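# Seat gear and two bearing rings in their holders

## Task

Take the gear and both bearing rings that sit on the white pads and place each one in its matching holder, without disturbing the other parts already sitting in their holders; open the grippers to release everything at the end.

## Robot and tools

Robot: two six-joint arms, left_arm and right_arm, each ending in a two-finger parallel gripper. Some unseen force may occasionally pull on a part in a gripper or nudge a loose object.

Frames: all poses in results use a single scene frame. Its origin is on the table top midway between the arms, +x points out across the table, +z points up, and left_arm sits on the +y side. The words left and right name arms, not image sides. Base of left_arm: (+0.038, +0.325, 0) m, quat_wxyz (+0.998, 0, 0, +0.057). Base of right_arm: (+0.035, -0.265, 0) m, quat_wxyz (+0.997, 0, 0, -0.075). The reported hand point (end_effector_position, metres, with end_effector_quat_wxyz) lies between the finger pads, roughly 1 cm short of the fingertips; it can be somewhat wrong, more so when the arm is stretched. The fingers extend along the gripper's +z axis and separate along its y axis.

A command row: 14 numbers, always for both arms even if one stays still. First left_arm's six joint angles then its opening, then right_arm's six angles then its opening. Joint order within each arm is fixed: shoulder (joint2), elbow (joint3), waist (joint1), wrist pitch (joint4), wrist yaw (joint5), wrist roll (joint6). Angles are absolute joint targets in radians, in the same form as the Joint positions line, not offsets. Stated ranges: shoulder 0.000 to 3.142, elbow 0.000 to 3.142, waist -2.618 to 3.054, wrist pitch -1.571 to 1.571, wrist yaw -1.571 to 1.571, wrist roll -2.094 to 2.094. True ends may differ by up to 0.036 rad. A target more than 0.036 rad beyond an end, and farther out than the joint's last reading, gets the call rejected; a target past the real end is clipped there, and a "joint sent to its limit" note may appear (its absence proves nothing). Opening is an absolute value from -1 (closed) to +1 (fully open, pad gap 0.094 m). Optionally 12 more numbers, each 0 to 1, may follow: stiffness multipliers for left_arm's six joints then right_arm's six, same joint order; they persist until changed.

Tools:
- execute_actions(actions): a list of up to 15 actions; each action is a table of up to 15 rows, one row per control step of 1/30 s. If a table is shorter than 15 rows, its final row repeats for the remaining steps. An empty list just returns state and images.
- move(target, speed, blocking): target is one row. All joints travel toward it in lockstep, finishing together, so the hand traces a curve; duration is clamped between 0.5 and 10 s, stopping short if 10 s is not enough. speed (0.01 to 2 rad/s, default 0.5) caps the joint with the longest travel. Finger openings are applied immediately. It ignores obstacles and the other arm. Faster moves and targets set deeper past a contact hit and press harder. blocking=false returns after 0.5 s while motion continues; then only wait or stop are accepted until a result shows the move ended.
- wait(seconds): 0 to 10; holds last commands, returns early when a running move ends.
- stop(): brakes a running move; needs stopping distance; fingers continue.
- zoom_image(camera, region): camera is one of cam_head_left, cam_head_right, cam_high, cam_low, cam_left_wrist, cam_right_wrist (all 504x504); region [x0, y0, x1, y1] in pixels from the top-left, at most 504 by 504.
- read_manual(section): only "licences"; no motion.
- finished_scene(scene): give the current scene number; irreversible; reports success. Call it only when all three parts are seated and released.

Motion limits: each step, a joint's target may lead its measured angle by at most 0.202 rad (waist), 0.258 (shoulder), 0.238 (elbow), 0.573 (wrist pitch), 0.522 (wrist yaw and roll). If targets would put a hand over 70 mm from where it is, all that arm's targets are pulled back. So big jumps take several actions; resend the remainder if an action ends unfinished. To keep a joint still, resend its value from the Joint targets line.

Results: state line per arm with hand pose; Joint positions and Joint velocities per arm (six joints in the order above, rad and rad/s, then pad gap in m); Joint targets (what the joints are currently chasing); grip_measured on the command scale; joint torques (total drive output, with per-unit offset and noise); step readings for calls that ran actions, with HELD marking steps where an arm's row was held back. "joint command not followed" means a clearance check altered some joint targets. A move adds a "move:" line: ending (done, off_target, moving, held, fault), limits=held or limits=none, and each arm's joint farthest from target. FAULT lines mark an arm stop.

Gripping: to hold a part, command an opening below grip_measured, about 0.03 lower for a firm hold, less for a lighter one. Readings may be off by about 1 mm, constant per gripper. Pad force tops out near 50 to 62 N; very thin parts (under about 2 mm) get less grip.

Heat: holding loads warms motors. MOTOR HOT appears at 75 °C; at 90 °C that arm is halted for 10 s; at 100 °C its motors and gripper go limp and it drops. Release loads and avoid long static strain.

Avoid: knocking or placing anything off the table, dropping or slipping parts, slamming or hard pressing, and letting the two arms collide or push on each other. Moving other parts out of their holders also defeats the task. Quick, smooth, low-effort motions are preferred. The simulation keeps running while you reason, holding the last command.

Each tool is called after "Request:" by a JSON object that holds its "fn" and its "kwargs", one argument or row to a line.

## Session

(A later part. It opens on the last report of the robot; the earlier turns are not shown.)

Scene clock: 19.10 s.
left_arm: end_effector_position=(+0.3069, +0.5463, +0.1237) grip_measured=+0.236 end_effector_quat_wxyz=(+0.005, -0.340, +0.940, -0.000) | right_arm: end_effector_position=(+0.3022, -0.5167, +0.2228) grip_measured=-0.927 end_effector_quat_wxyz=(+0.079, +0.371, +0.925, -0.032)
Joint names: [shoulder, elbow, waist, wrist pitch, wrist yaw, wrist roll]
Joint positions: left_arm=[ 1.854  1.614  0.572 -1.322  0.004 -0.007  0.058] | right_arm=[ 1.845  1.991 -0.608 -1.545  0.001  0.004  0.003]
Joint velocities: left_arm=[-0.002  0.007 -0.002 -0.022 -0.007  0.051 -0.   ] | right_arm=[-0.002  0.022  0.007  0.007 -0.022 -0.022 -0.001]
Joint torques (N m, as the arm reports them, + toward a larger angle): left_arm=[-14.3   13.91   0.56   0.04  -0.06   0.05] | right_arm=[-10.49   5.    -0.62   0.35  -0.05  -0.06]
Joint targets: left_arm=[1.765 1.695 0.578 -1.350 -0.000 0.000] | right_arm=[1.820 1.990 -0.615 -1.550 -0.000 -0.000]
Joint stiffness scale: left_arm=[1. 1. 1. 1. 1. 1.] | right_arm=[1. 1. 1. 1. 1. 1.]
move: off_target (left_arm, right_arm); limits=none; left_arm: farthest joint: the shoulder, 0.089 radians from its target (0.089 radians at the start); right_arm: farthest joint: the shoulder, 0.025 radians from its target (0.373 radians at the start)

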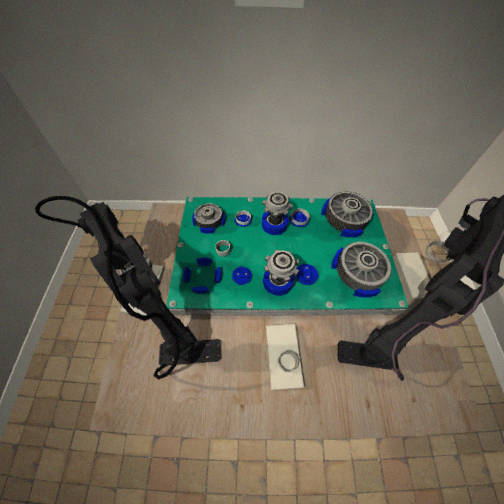

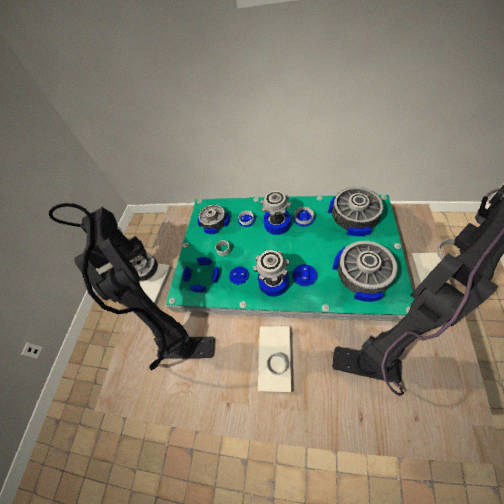

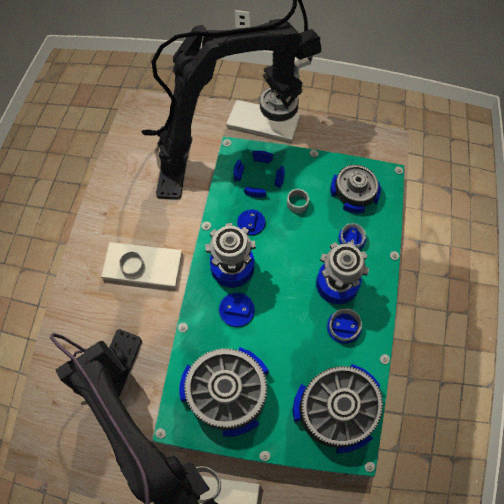

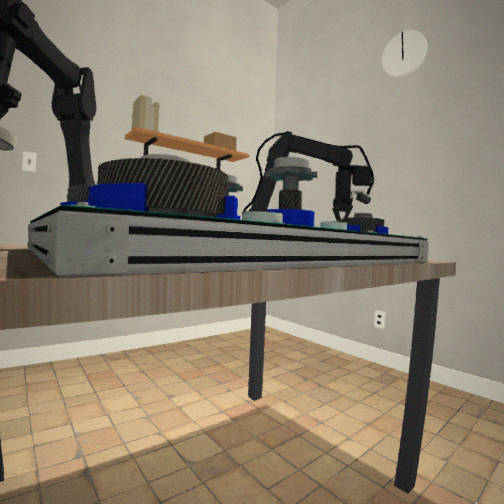

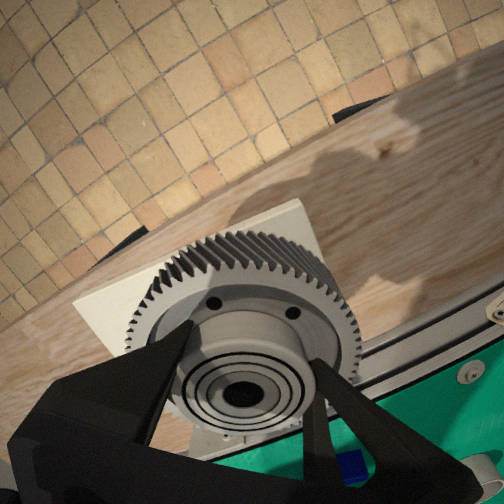

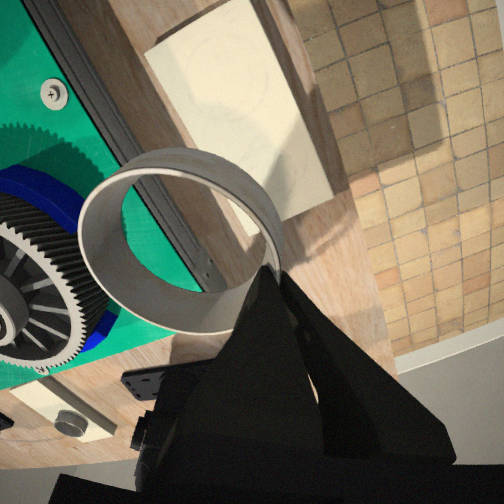

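Request:
{"fn": "move", "kwargs": {
  "target": [1.454,1.517,0.35,-1.53,0,0,0.195,1.705,1.726,0.645,-1.55,0,0.49,-0.965],
  "speed": 0.7
}}

Scene clock: 22.63 s.
left_arm: end_effector_position=(+0.2680, +0.4441, +0.1832) grip_measured=+0.236 end_effector_quat_wxyz=(+0.007, -0.237, +0.971, +0.002) | right_arm: end_effector_position=(+0.3098, -0.1141, +0.1867) grip_measured=-0.927 end_effector_quat_wxyz=(+0.005, -0.007, +1.000, +0.002)
Joint names: [shoulder, elbow, waist, wrist pitch, wrist yaw, wrist roll]
Joint positions: left_arm=[ 1.525  1.481  0.357 -1.513 -0.001 -0.007  0.058] | right_arm=[ 1.742  1.727  0.649 -1.545  0.002  0.484  0.003]
Joint velocities: left_arm=[-0.012  0.012  0.012 -0.022 -0.022 -0.007  0.001] | right_arm=[-0.002 -0.002 -0.017 -0.11  -0.022 -0.066  0.001]
Joint torques (N m, as the arm reports them, + toward a larger angle): left_arm=[-10.21   9.58  -0.49   0.17  -0.03   0.05] | right_arm=[-10.6    4.9   -0.36   0.07  -0.05   0.06]
Joint targets: left_arm=[1.454 1.517 0.350 -1.530 0.000 0.000] | right_arm=[1.705 1.726 0.645 -1.550 0.000 0.490]
Joint stiffness scale: left_arm=[1. 1. 1. 1. 1. 1.] | right_arm=[1. 1. 1. 1. 1. 1.]
move: off_target (left_arm, right_arm); limits=none; left_arm: farthest joint: the shoulder, 0.071 radians from its target (0.400 radians at the start); right_arm: farthest joint: the shoulder, 0.037 radians from its target (0.140 radians at the start)

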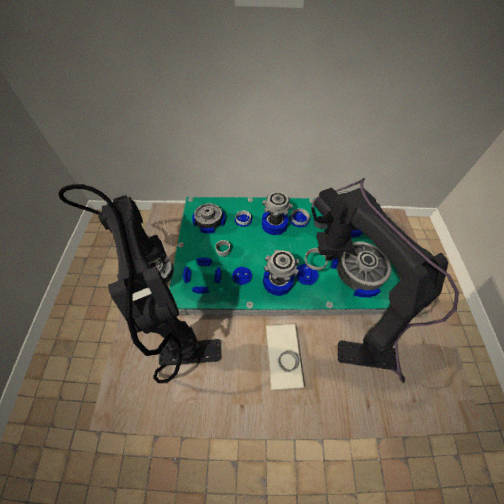

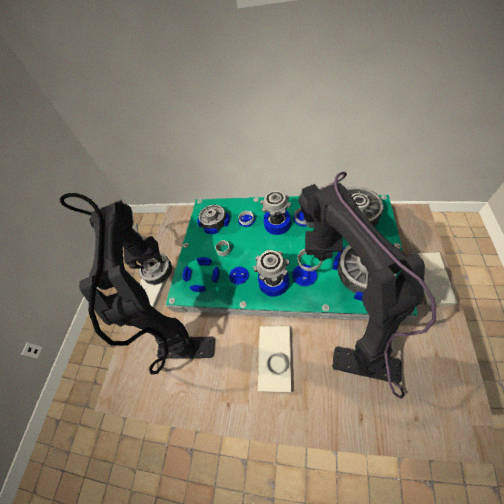

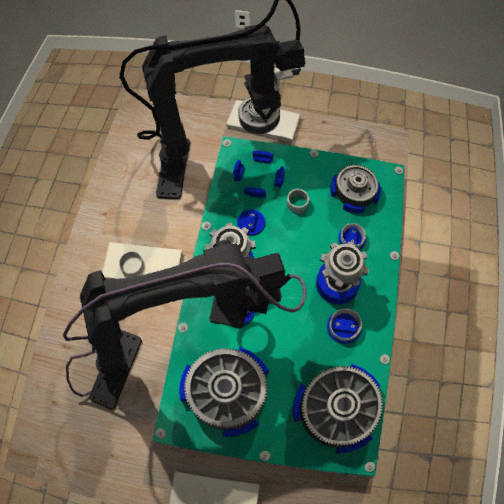

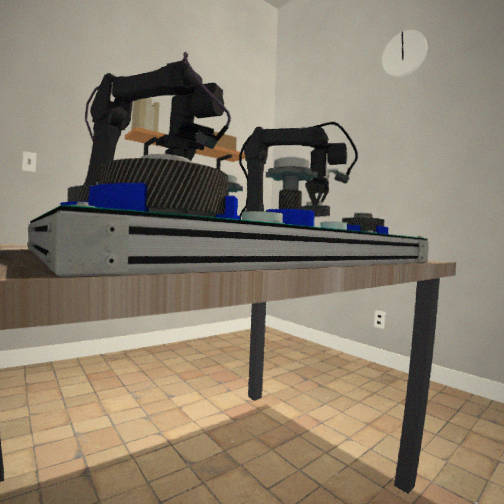

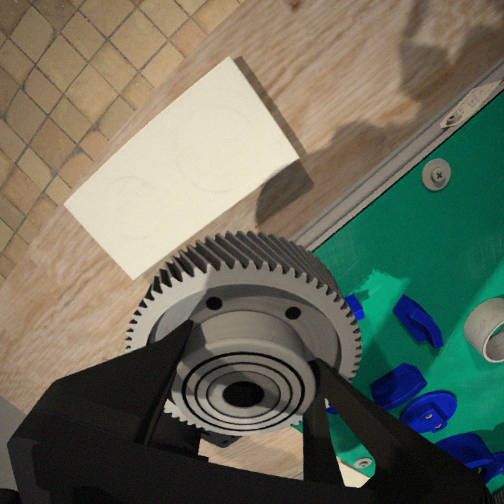

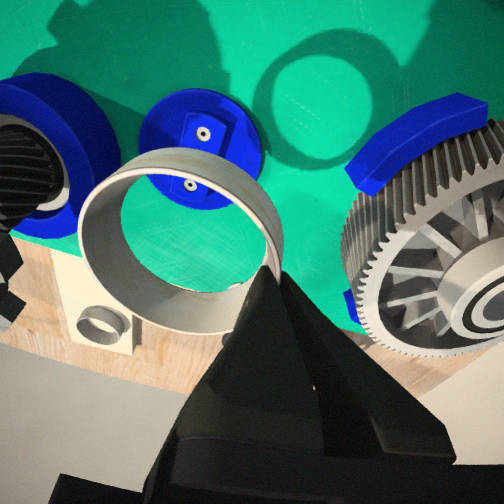

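Request:
{"fn": "move", "kwargs": {
  "target": [1.454,1.517,-0.187,-1.53,0,0,0.195,1.70,1.468,0.69,-1.29,0,0.54,-0.965],
  "speed": 0.45
}}

Scene clock: 25.13 s.
left_arm: end_effector_position=(+0.2930, +0.3077, +0.1722) grip_measured=+0.236 end_effector_quat_wxyz=(-0.005, +0.032, +0.999, -0.001) | right_arm: end_effector_position=(+0.3055, -0.1051, +0.1227) grip_measured=-0.929 end_effector_quat_wxyz=(-0.003, +0.002, +1.000, -0.003)
Joint names: [shoulder, elbow, waist, wrist pitch, wrist yaw, wrist roll]
Joint positions: left_arm=[ 1.529  1.441 -0.186 -1.493  0.003 -0.007  0.058] | right_arm=[ 1.738  1.467  0.681 -1.307  0.002  0.534  0.003]
Joint velocities: left_arm=[ 0.012  0.017 -0.027 -0.007  0.007 -0.007 -0.   ] | right_arm=[-0.012  0.002  0.012 -0.007  0.081 -0.125 -0.001]
Joint torques (N m, as the arm reports them, + toward a larger angle): left_arm=[-10.56  13.37  -0.02  -0.16  -0.07   0.04] | right_arm=[-10.87   5.11   0.84   0.26  -0.05   0.04]
Joint targets: left_arm=[1.454 1.517 -0.187 -1.530 -0.000 -0.000] | right_arm=[1.700 1.468 0.690 -1.290 -0.000 0.540]
Joint stiffness scale: left_arm=[1. 1. 1. 1. 1. 1.] | right_arm=[1. 1. 1. 1. 1. 1.]
move: off_target (left_arm, right_arm); limits=none; left_arm: farthest joint: the elbow, 0.076 radians from its target (0.036 radians at the start); right_arm: farthest joint: the shoulder, 0.038 radians from its target (0.042 radians at the start)

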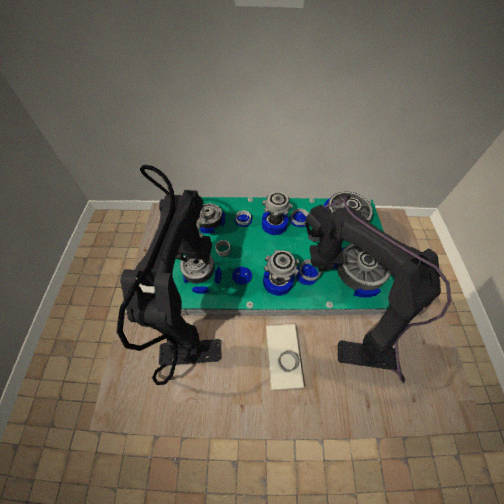

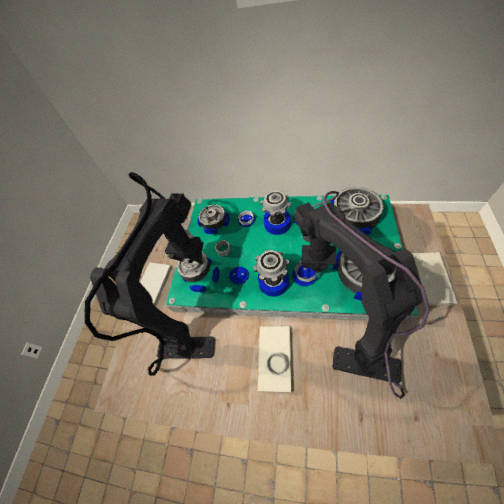

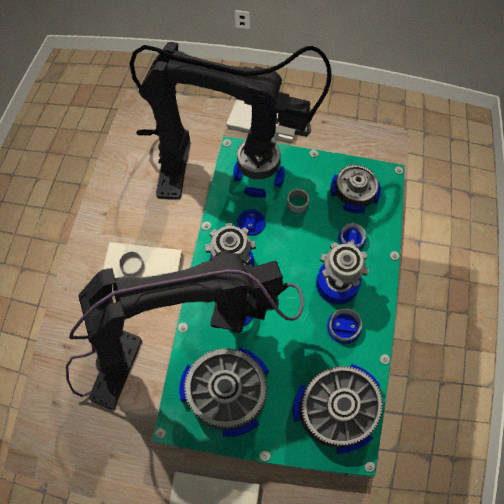

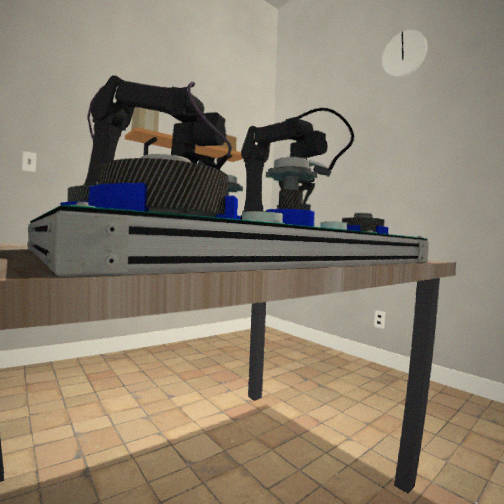

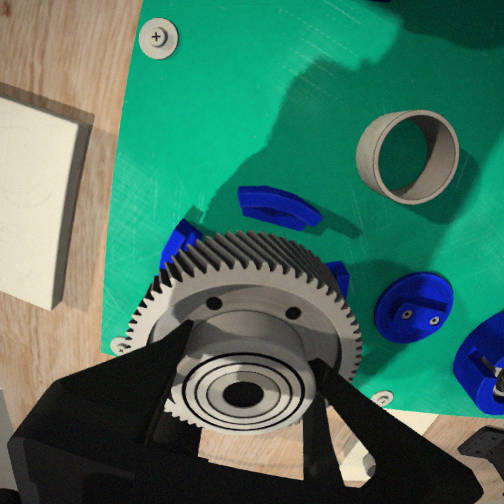

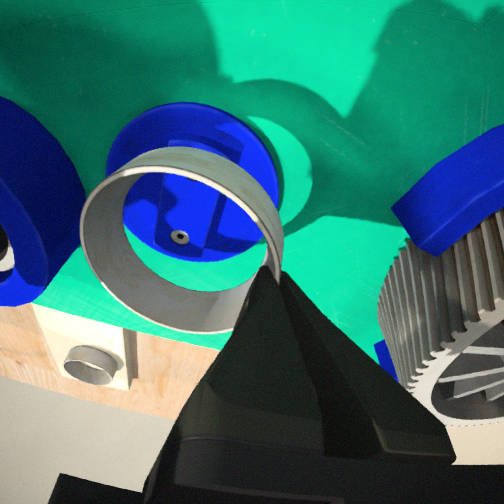

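Request:
{"fn": "move", "kwargs": {
  "target": [1.44,1.372,-0.187,-1.375,0,0,0.195,1.762,1.45,0.709,-1.245,0,0.555,-0.965],
  "speed": 0.2
}}

Scene clock: 26.90 s.
left_arm: end_effector_position=(+0.2971, +0.3074, +0.1488) grip_measured=+0.236 end_effector_quat_wxyz=(+0.006, +0.032, +0.999, -0.002) | right_arm: end_effector_position=(+0.3080, -0.0963, +0.1108) grip_measured=-0.929 end_effector_quat_wxyz=(-0.001, -0.001, +1.000, -0.002)
Joint names: [shoulder, elbow, waist, wrist pitch, wrist yaw, wrist roll]
Joint positions: left_arm=[ 1.514  1.333 -0.186 -1.378  0.003 -0.007  0.058] | right_arm=[ 1.764  1.45   0.7   -1.262  0.002  0.549  0.003]
Joint velocities: left_arm=[-0.017 -0.002  0.012  0.007 -0.051 -0.022  0.   ] | right_arm=[-0.012  0.012 -0.012  0.037  0.022 -0.095 -0.   ]
Joint torques (N m, as the arm reports them, + toward a larger angle): left_arm=[-10.45  10.02  -0.03   0.4   -0.06   0.05] | right_arm=[-7.85  5.    0.86  0.27 -0.06  0.06]
Joint targets: left_arm=[1.440 1.372 -0.187 -1.375 -0.000 -0.000] | right_arm=[1.762 1.450 0.709 -1.245 0.000 0.555]
Joint stiffness scale: left_arm=[1. 1. 1. 1. 1. 1.] | right_arm=[1. 1. 1. 1. 1. 1.]
move: off_target (left_arm); limits=none; left_arm: farthest joint: the shoulder, 0.074 radians from its target (0.089 radians at the start); right_arm: farthest joint: the wrist pitch, 0.017 radians from its target (0.062 radians at the start)

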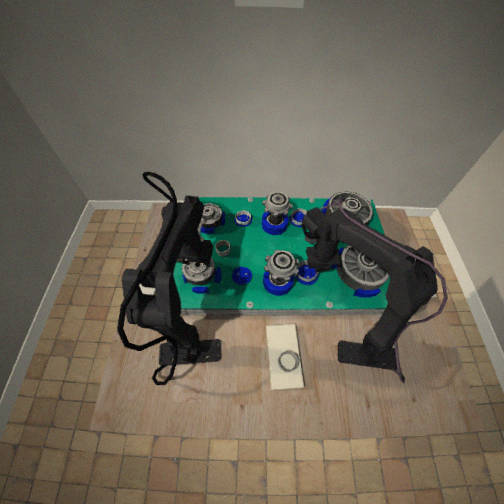

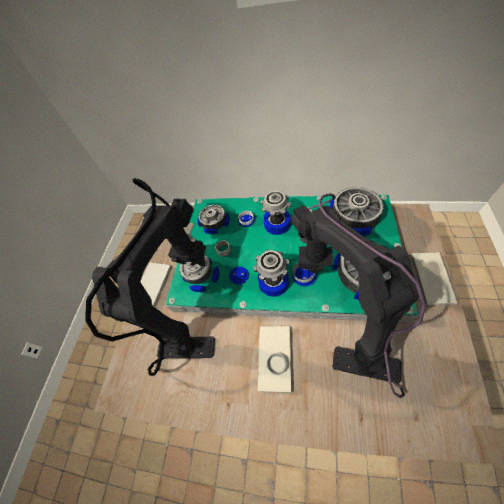

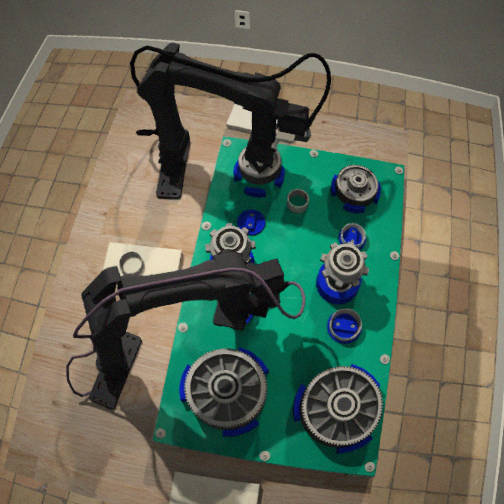

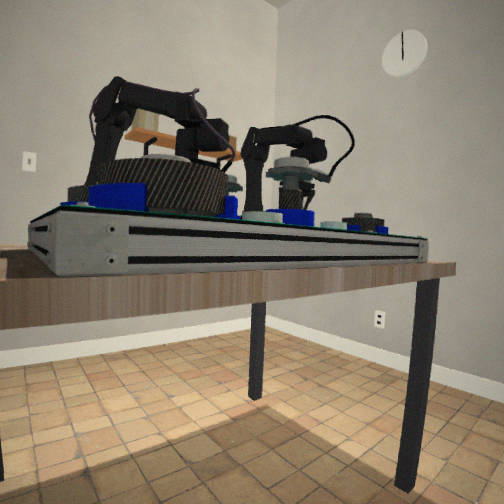

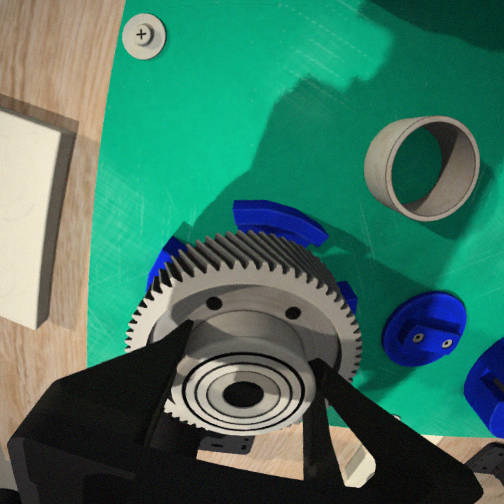

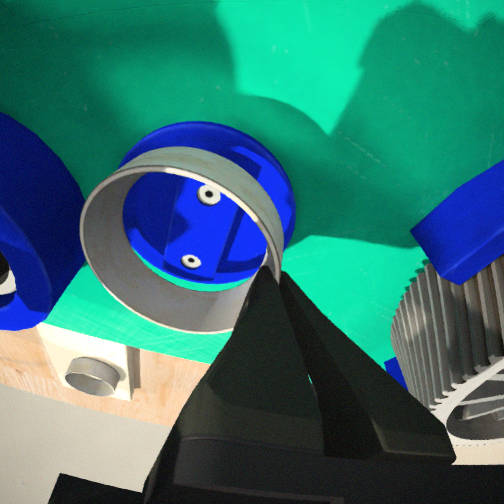

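Request:
{"fn": "zoom_image", "kwargs": {
  "camera": "cam_right_wrist",
  "region": [60,100,320,360]
}}

Request:
{"fn": "zoom_image", "kwargs": {
  "camera": "cam_left_wrist",
  "region": [110,180,390,460]
}}

Region (60, 100, 320, 360) of cam_right_wrist's 504x504 image, scaled by 1.938, with more detail than that image has.

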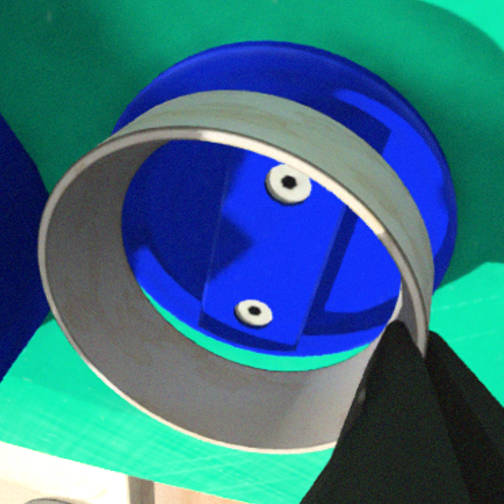

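Region (110, 180, 390, 460) of cam_left_wrist's 504x504 image, scaled by 1.800, with more detail than that image has.

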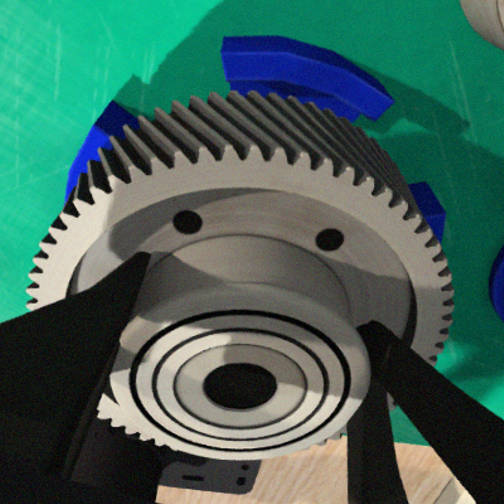

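Request:
{"fn": "move", "kwargs": {
  "target": [1.44,1.33,-0.197,-1.34,0,0,0.195,1.762,1.423,0.709,-1.222,0,0.555,-0.965],
  "speed": 0.08
}}

Request:
{"fn": "zoom_image", "kwargs": {
  "camera": "cam_right_wrist",
  "region": [60,100,320,360]
}}

Request:
{"fn": "zoom_image", "kwargs": {
  "camera": "cam_left_wrist",
  "region": [110,180,390,460]
}}

Scene clock: 29.50 s.
left_arm: end_effector_position=(+0.2967, +0.3080, +0.1386) grip_measured=+0.236 end_effector_quat_wxyz=(+0.004, +0.033, +0.999, +0.000) | right_arm: end_effector_position=(+0.3083, -0.0960, +0.1047) grip_measured=-0.929 end_effector_quat_wxyz=(+0.000, -0.000, +1.000, -0.001)
Joint names: [shoulder, elbow, waist, wrist pitch, wrist yaw, wrist roll]
Joint positions: left_arm=[ 1.514  1.293 -0.187 -1.341 -0.001 -0.007  0.058] | right_arm=[ 1.764  1.426  0.7   -1.234  0.002  0.55   0.003]
Joint velocities: left_arm=[-0.007  0.017  0.002  0.037 -0.007 -0.037 -0.   ] | right_arm=[-0.007  0.022 -0.007 -0.022 -0.007 -0.007 -0.   ]
Joint torques (N m, as the arm reports them, + toward a larger angle): left_arm=[-10.53   9.84  -0.88   0.37  -0.01   0.04] | right_arm=[-7.82  4.93  0.75  0.23 -0.05  0.04]
Joint targets: left_arm=[1.440 1.330 -0.197 -1.340 0.000 0.000] | right_arm=[1.762 1.423 0.709 -1.222 -0.000 0.555]
Joint stiffness scale: left_arm=[1. 1. 1. 1. 1. 1.] | right_arm=[1. 1. 1. 1. 1. 1.]
move: off_target (left_arm); limits=none; left_arm: farthest joint: the shoulder, 0.074 radians from its target (0.074 radians at the start); right_arm: farthest joint: the wrist pitch, 0.012 radians from its target (0.040 radians at the start)

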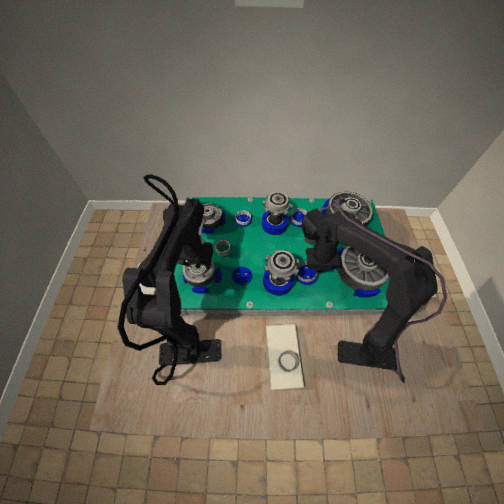

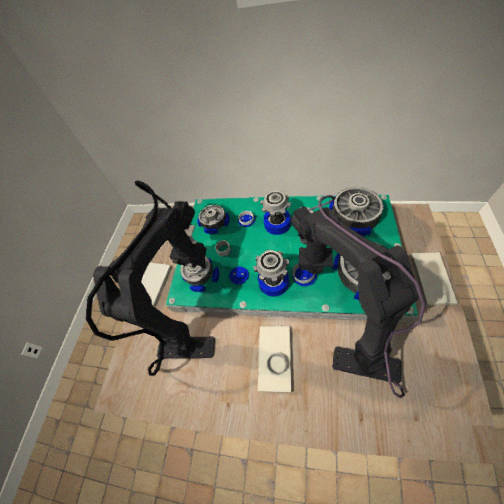

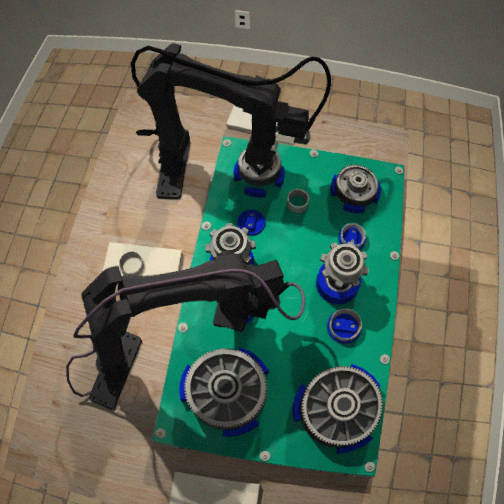

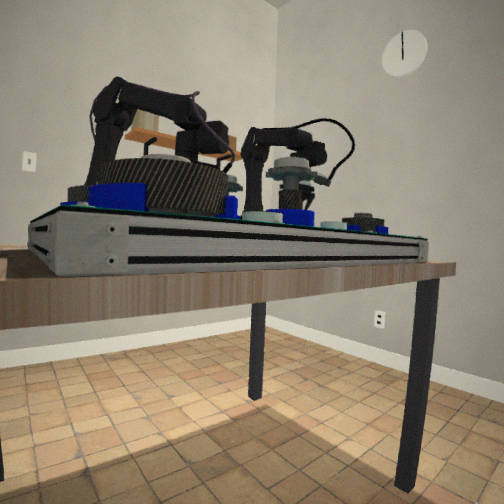

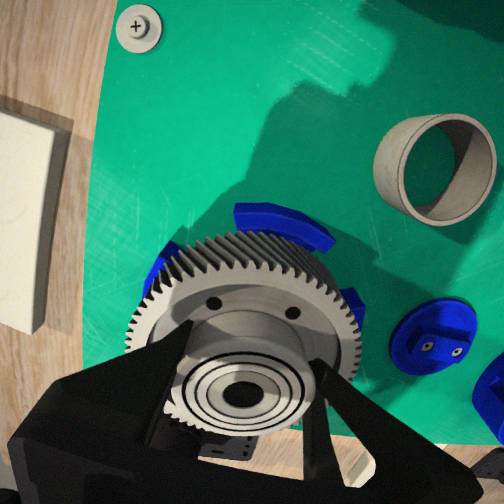

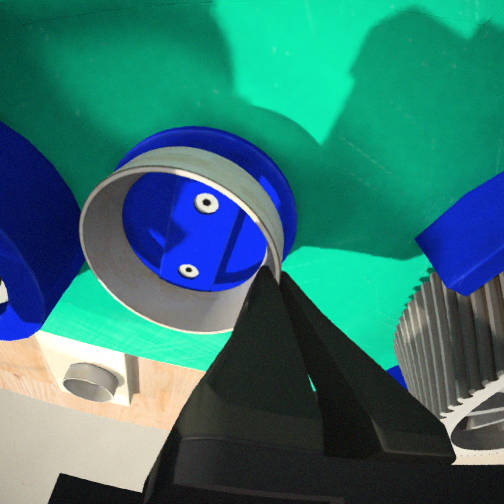

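Region (60, 100, 320, 360) of cam_right_wrist's 504x504 image, scaled by 1.938, with more detail than that image has.

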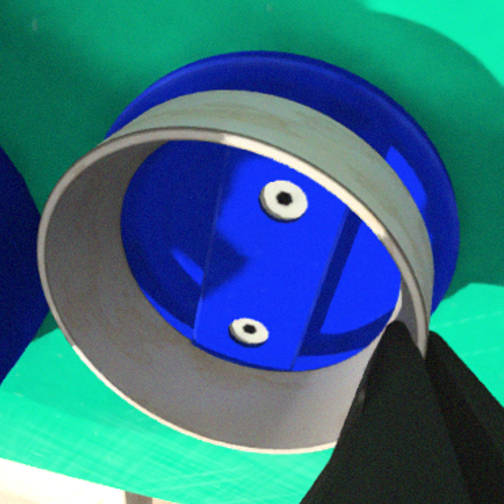

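Region (110, 180, 390, 460) of cam_left_wrist's 504x504 image, scaled by 1.800, with more detail than that image has.

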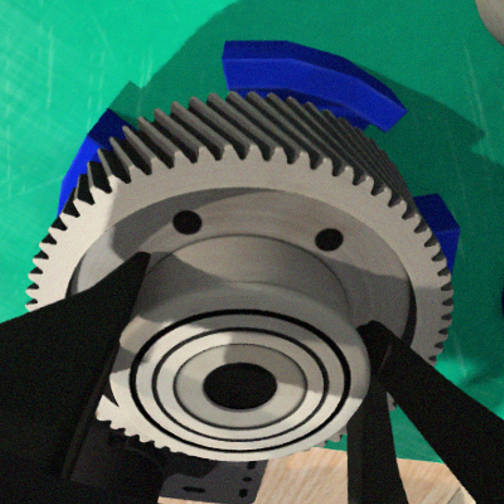

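Request:
{"fn": "move", "kwargs": {
  "target": [1.44,1.33,-0.208,-1.34,0,0,0.195,1.764,1.402,0.709,-1.203,0,0.555,-0.965],
  "speed": 0.05
}}

Request:
{"fn": "zoom_image", "kwargs": {
  "camera": "cam_right_wrist",
  "region": [60,100,320,360]
}}

Request:
{"fn": "zoom_image", "kwargs": {
  "camera": "cam_left_wrist",
  "region": [110,180,390,460]
}}

Scene clock: 31.67 s.
left_arm: end_effector_position=(+0.2963, +0.3059, +0.1352) grip_measured=+0.236 end_effector_quat_wxyz=(+0.003, +0.038, +0.999, +0.003) | right_arm: end_effector_position=(+0.3086, -0.0966, +0.1004) grip_measured=-0.929 end_effector_quat_wxyz=(+0.002, -0.000, +1.000, -0.002)
Joint names: [shoulder, elbow, waist, wrist pitch, wrist yaw, wrist roll]
Joint positions: left_arm=[ 1.515  1.281 -0.199 -1.33  -0.006 -0.007  0.058] | right_arm=[ 1.764  1.409  0.7   -1.215  0.006  0.55   0.003]
Joint velocities: left_arm=[-0.022  0.007 -0.012 -0.007 -0.022 -0.022 -0.001] | right_arm=[ 0.002  0.012 -0.002  0.037  0.007 -0.066 -0.   ]
Joint torques (N m, as the arm reports them, + toward a larger angle): left_arm=[-10.55  10.98  -0.64   0.25   0.03   0.05] | right_arm=[-7.67  4.67  0.76  0.22 -0.07  0.03]
Joint targets: left_arm=[1.440 1.330 -0.208 -1.340 0.000 0.000] | right_arm=[1.764 1.402 0.709 -1.203 0.000 0.555]
Joint stiffness scale: left_arm=[1. 1. 1. 1. 1. 1.] | right_arm=[1. 1. 1. 1. 1. 1.]
move: off_target (left_arm); limits=none; left_arm: farthest joint: the shoulder, 0.075 radians from its target (0.074 radians at the start); right_arm: farthest joint: the wrist pitch, 0.012 radians from its target (0.031 radians at the start)

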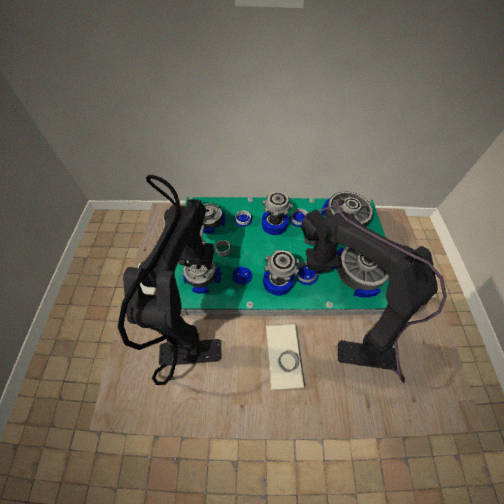

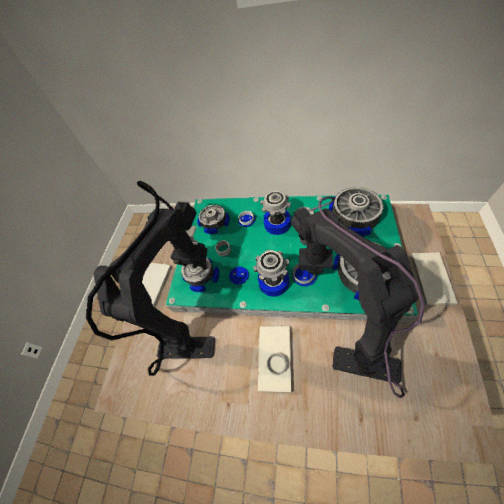

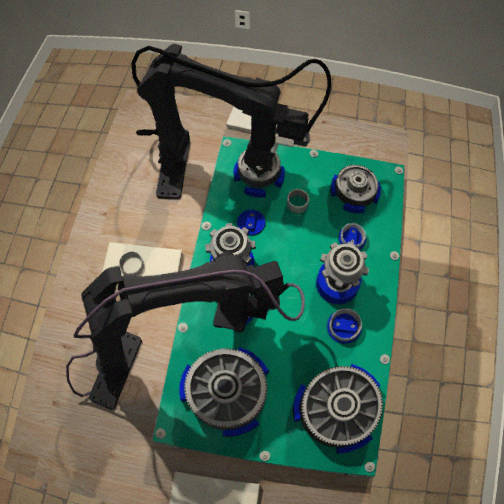

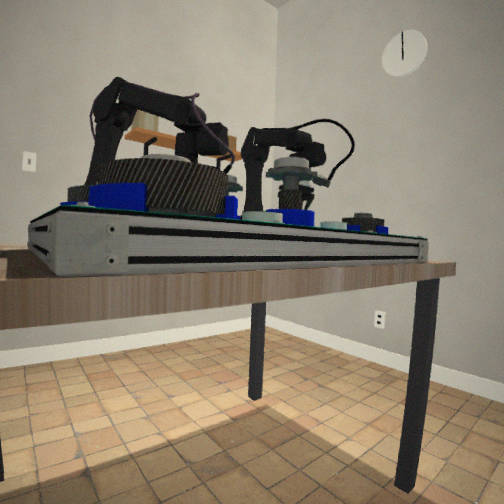

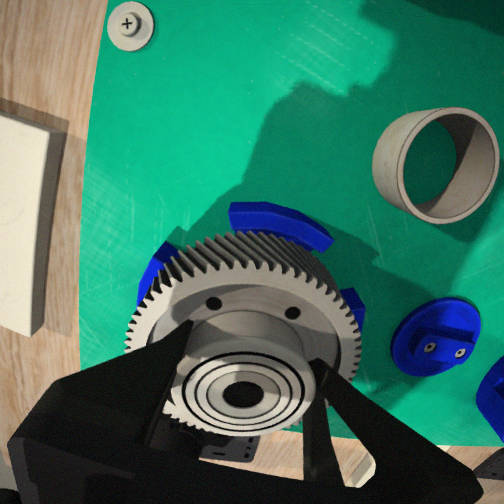

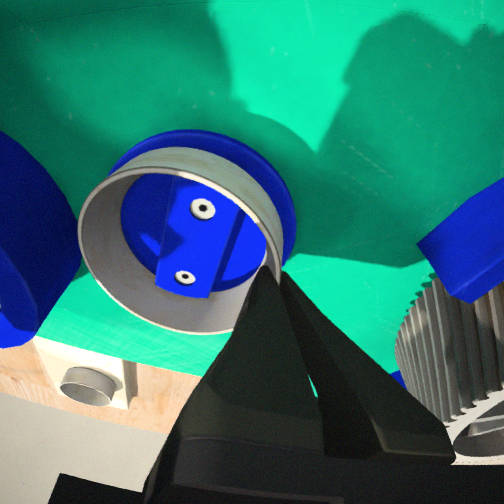

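Region (60, 100, 320, 360) of cam_right_wrist's 504x504 image, scaled by 1.938, with more detail than that image has.

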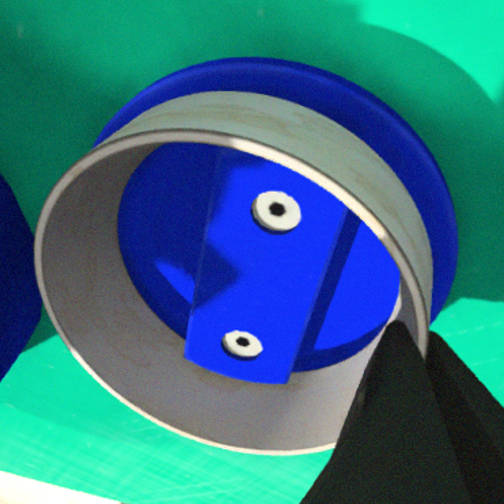

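Region (110, 180, 390, 460) of cam_left_wrist's 504x504 image, scaled by 1.800, with more detail than that image has.

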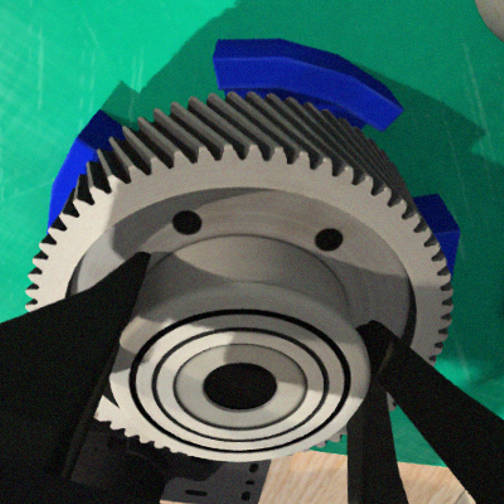

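Request:
{"fn": "move", "kwargs": {
  "target": [1.445,1.285,-0.208,-1.298,0,0,0.195,1.764,1.386,0.709,-1.19,0,0.555,-0.965],
  "speed": 0.1
}}

Scene clock: 32.80 s.
left_arm: end_effector_position=(+0.2964, +0.3066, +0.1330) grip_measured=+0.236 end_effector_quat_wxyz=(+0.008, +0.038, +0.999, +0.005) | right_arm: end_effector_position=(+0.3085, -0.0968, +0.0980) grip_measured=-0.929 end_effector_quat_wxyz=(+0.002, +0.000, +1.000, -0.002)
Joint names: [shoulder, elbow, waist, wrist pitch, wrist yaw, wrist roll]
Joint positions: left_arm=[ 1.506  1.263 -0.199 -1.312 -0.011 -0.008  0.058] | right_arm=[ 1.764  1.399  0.7   -1.205  0.006  0.55   0.003]
Joint velocities: left_arm=[-0.007 -0.007 -0.022  0.051  0.051  0.066 -0.002] | right_arm=[-0.007  0.007  0.017 -0.081  0.007 -0.007 -0.001]
Joint torques (N m, as the arm reports them, + toward a larger angle): left_arm=[-9.5   8.49 -0.65  0.54  0.06  0.04] | right_arm=[-7.69  4.2   0.73  0.25 -0.08  0.02]
Joint targets: left_arm=[1.445 1.285 -0.208 -1.298 -0.000 -0.000] | right_arm=[1.764 1.386 0.709 -1.190 0.000 0.555]
Joint stiffness scale: left_arm=[1. 1. 1. 1. 1. 1.] | right_arm=[1. 1. 1. 1. 1. 1.]
move: off_target (left_arm); limits=none; left_arm: farthest joint: the shoulder, 0.061 radians from its target (0.070 radians at the start); right_arm: farthest joint: the wrist pitch, 0.015 radians from its target (0.025 radians at the start)

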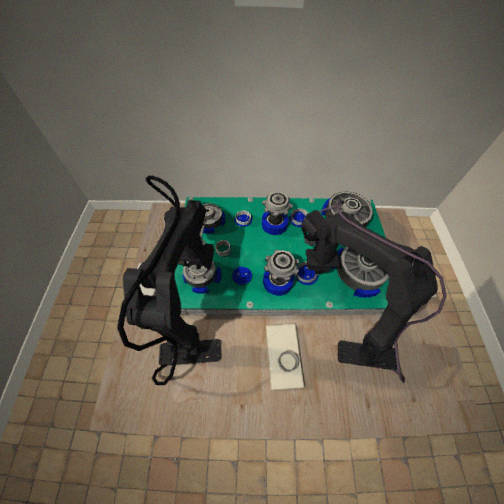

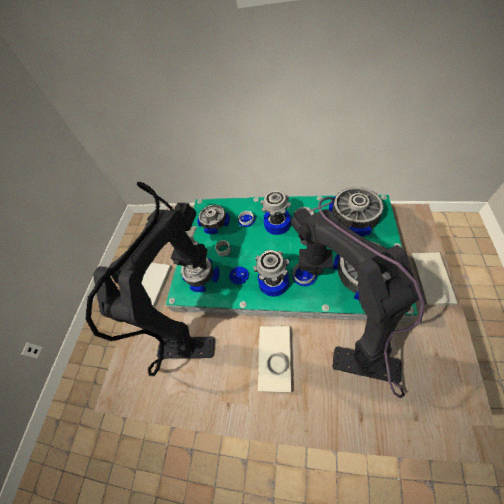

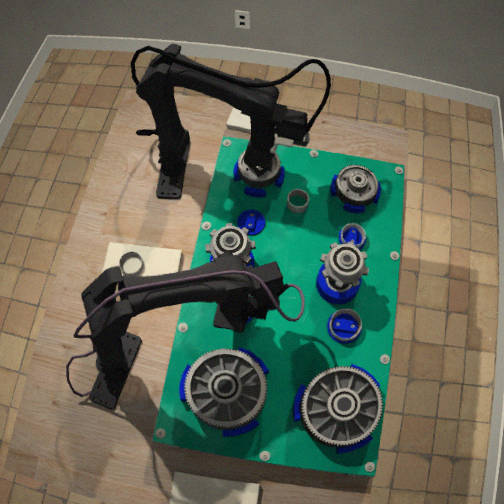

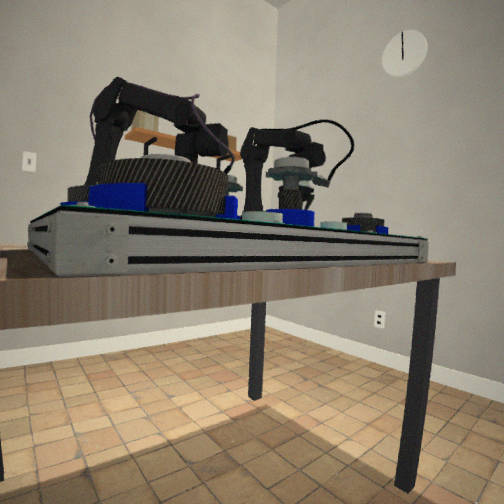

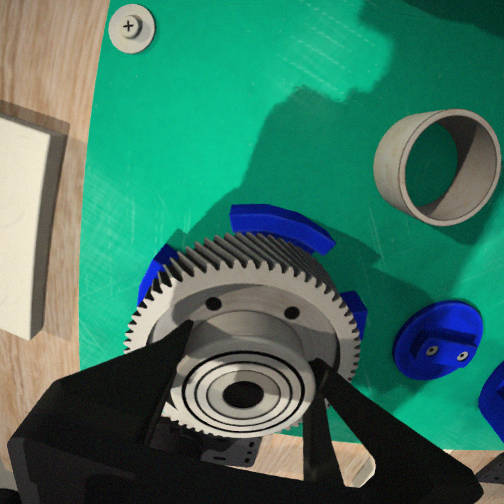

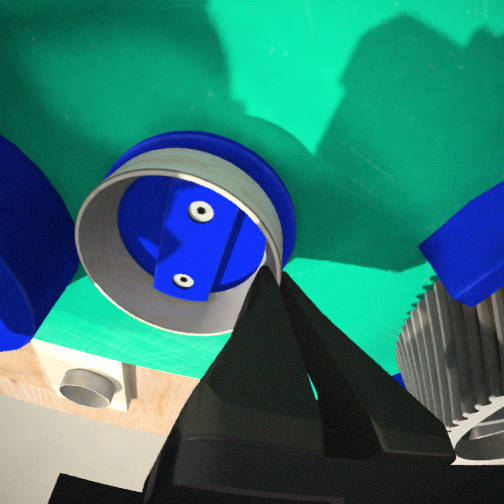

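Request:
{"fn": "zoom_image", "kwargs": {
  "camera": "cam_head_left",
  "region": [160,235,250,310]
}}

Request:
{"fn": "zoom_image", "kwargs": {
  "camera": "cam_high",
  "region": [210,120,320,220]
}}

Request:
{"fn": "zoom_image", "kwargs": {
  "camera": "cam_left_wrist",
  "region": [110,180,390,460]
}}

Region (160, 235, 250, 310) of cam_head_left's 504x504 image, scaled by 5.600, with more detail than that image has.

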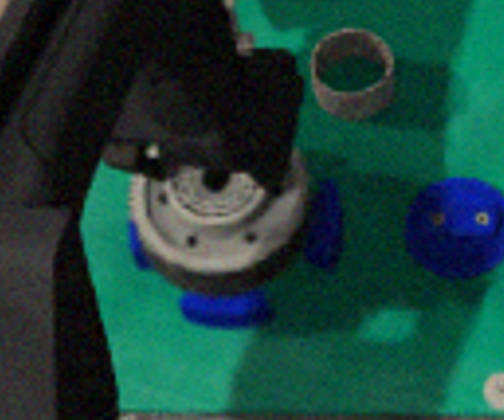

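Region (210, 120, 320, 220) of cam_high's 504x504 image, scaled by 4.582, with more detail than that image has; it fills the top 458 rows of this view, and the rest is white.

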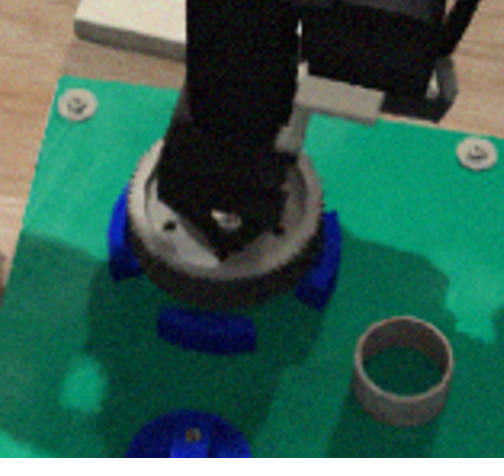

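Region (110, 180, 390, 460) of cam_left_wrist's 504x504 image, scaled by 1.800, with more detail than that image has.

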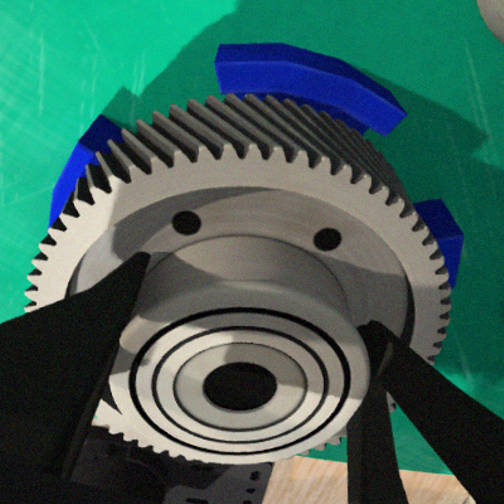

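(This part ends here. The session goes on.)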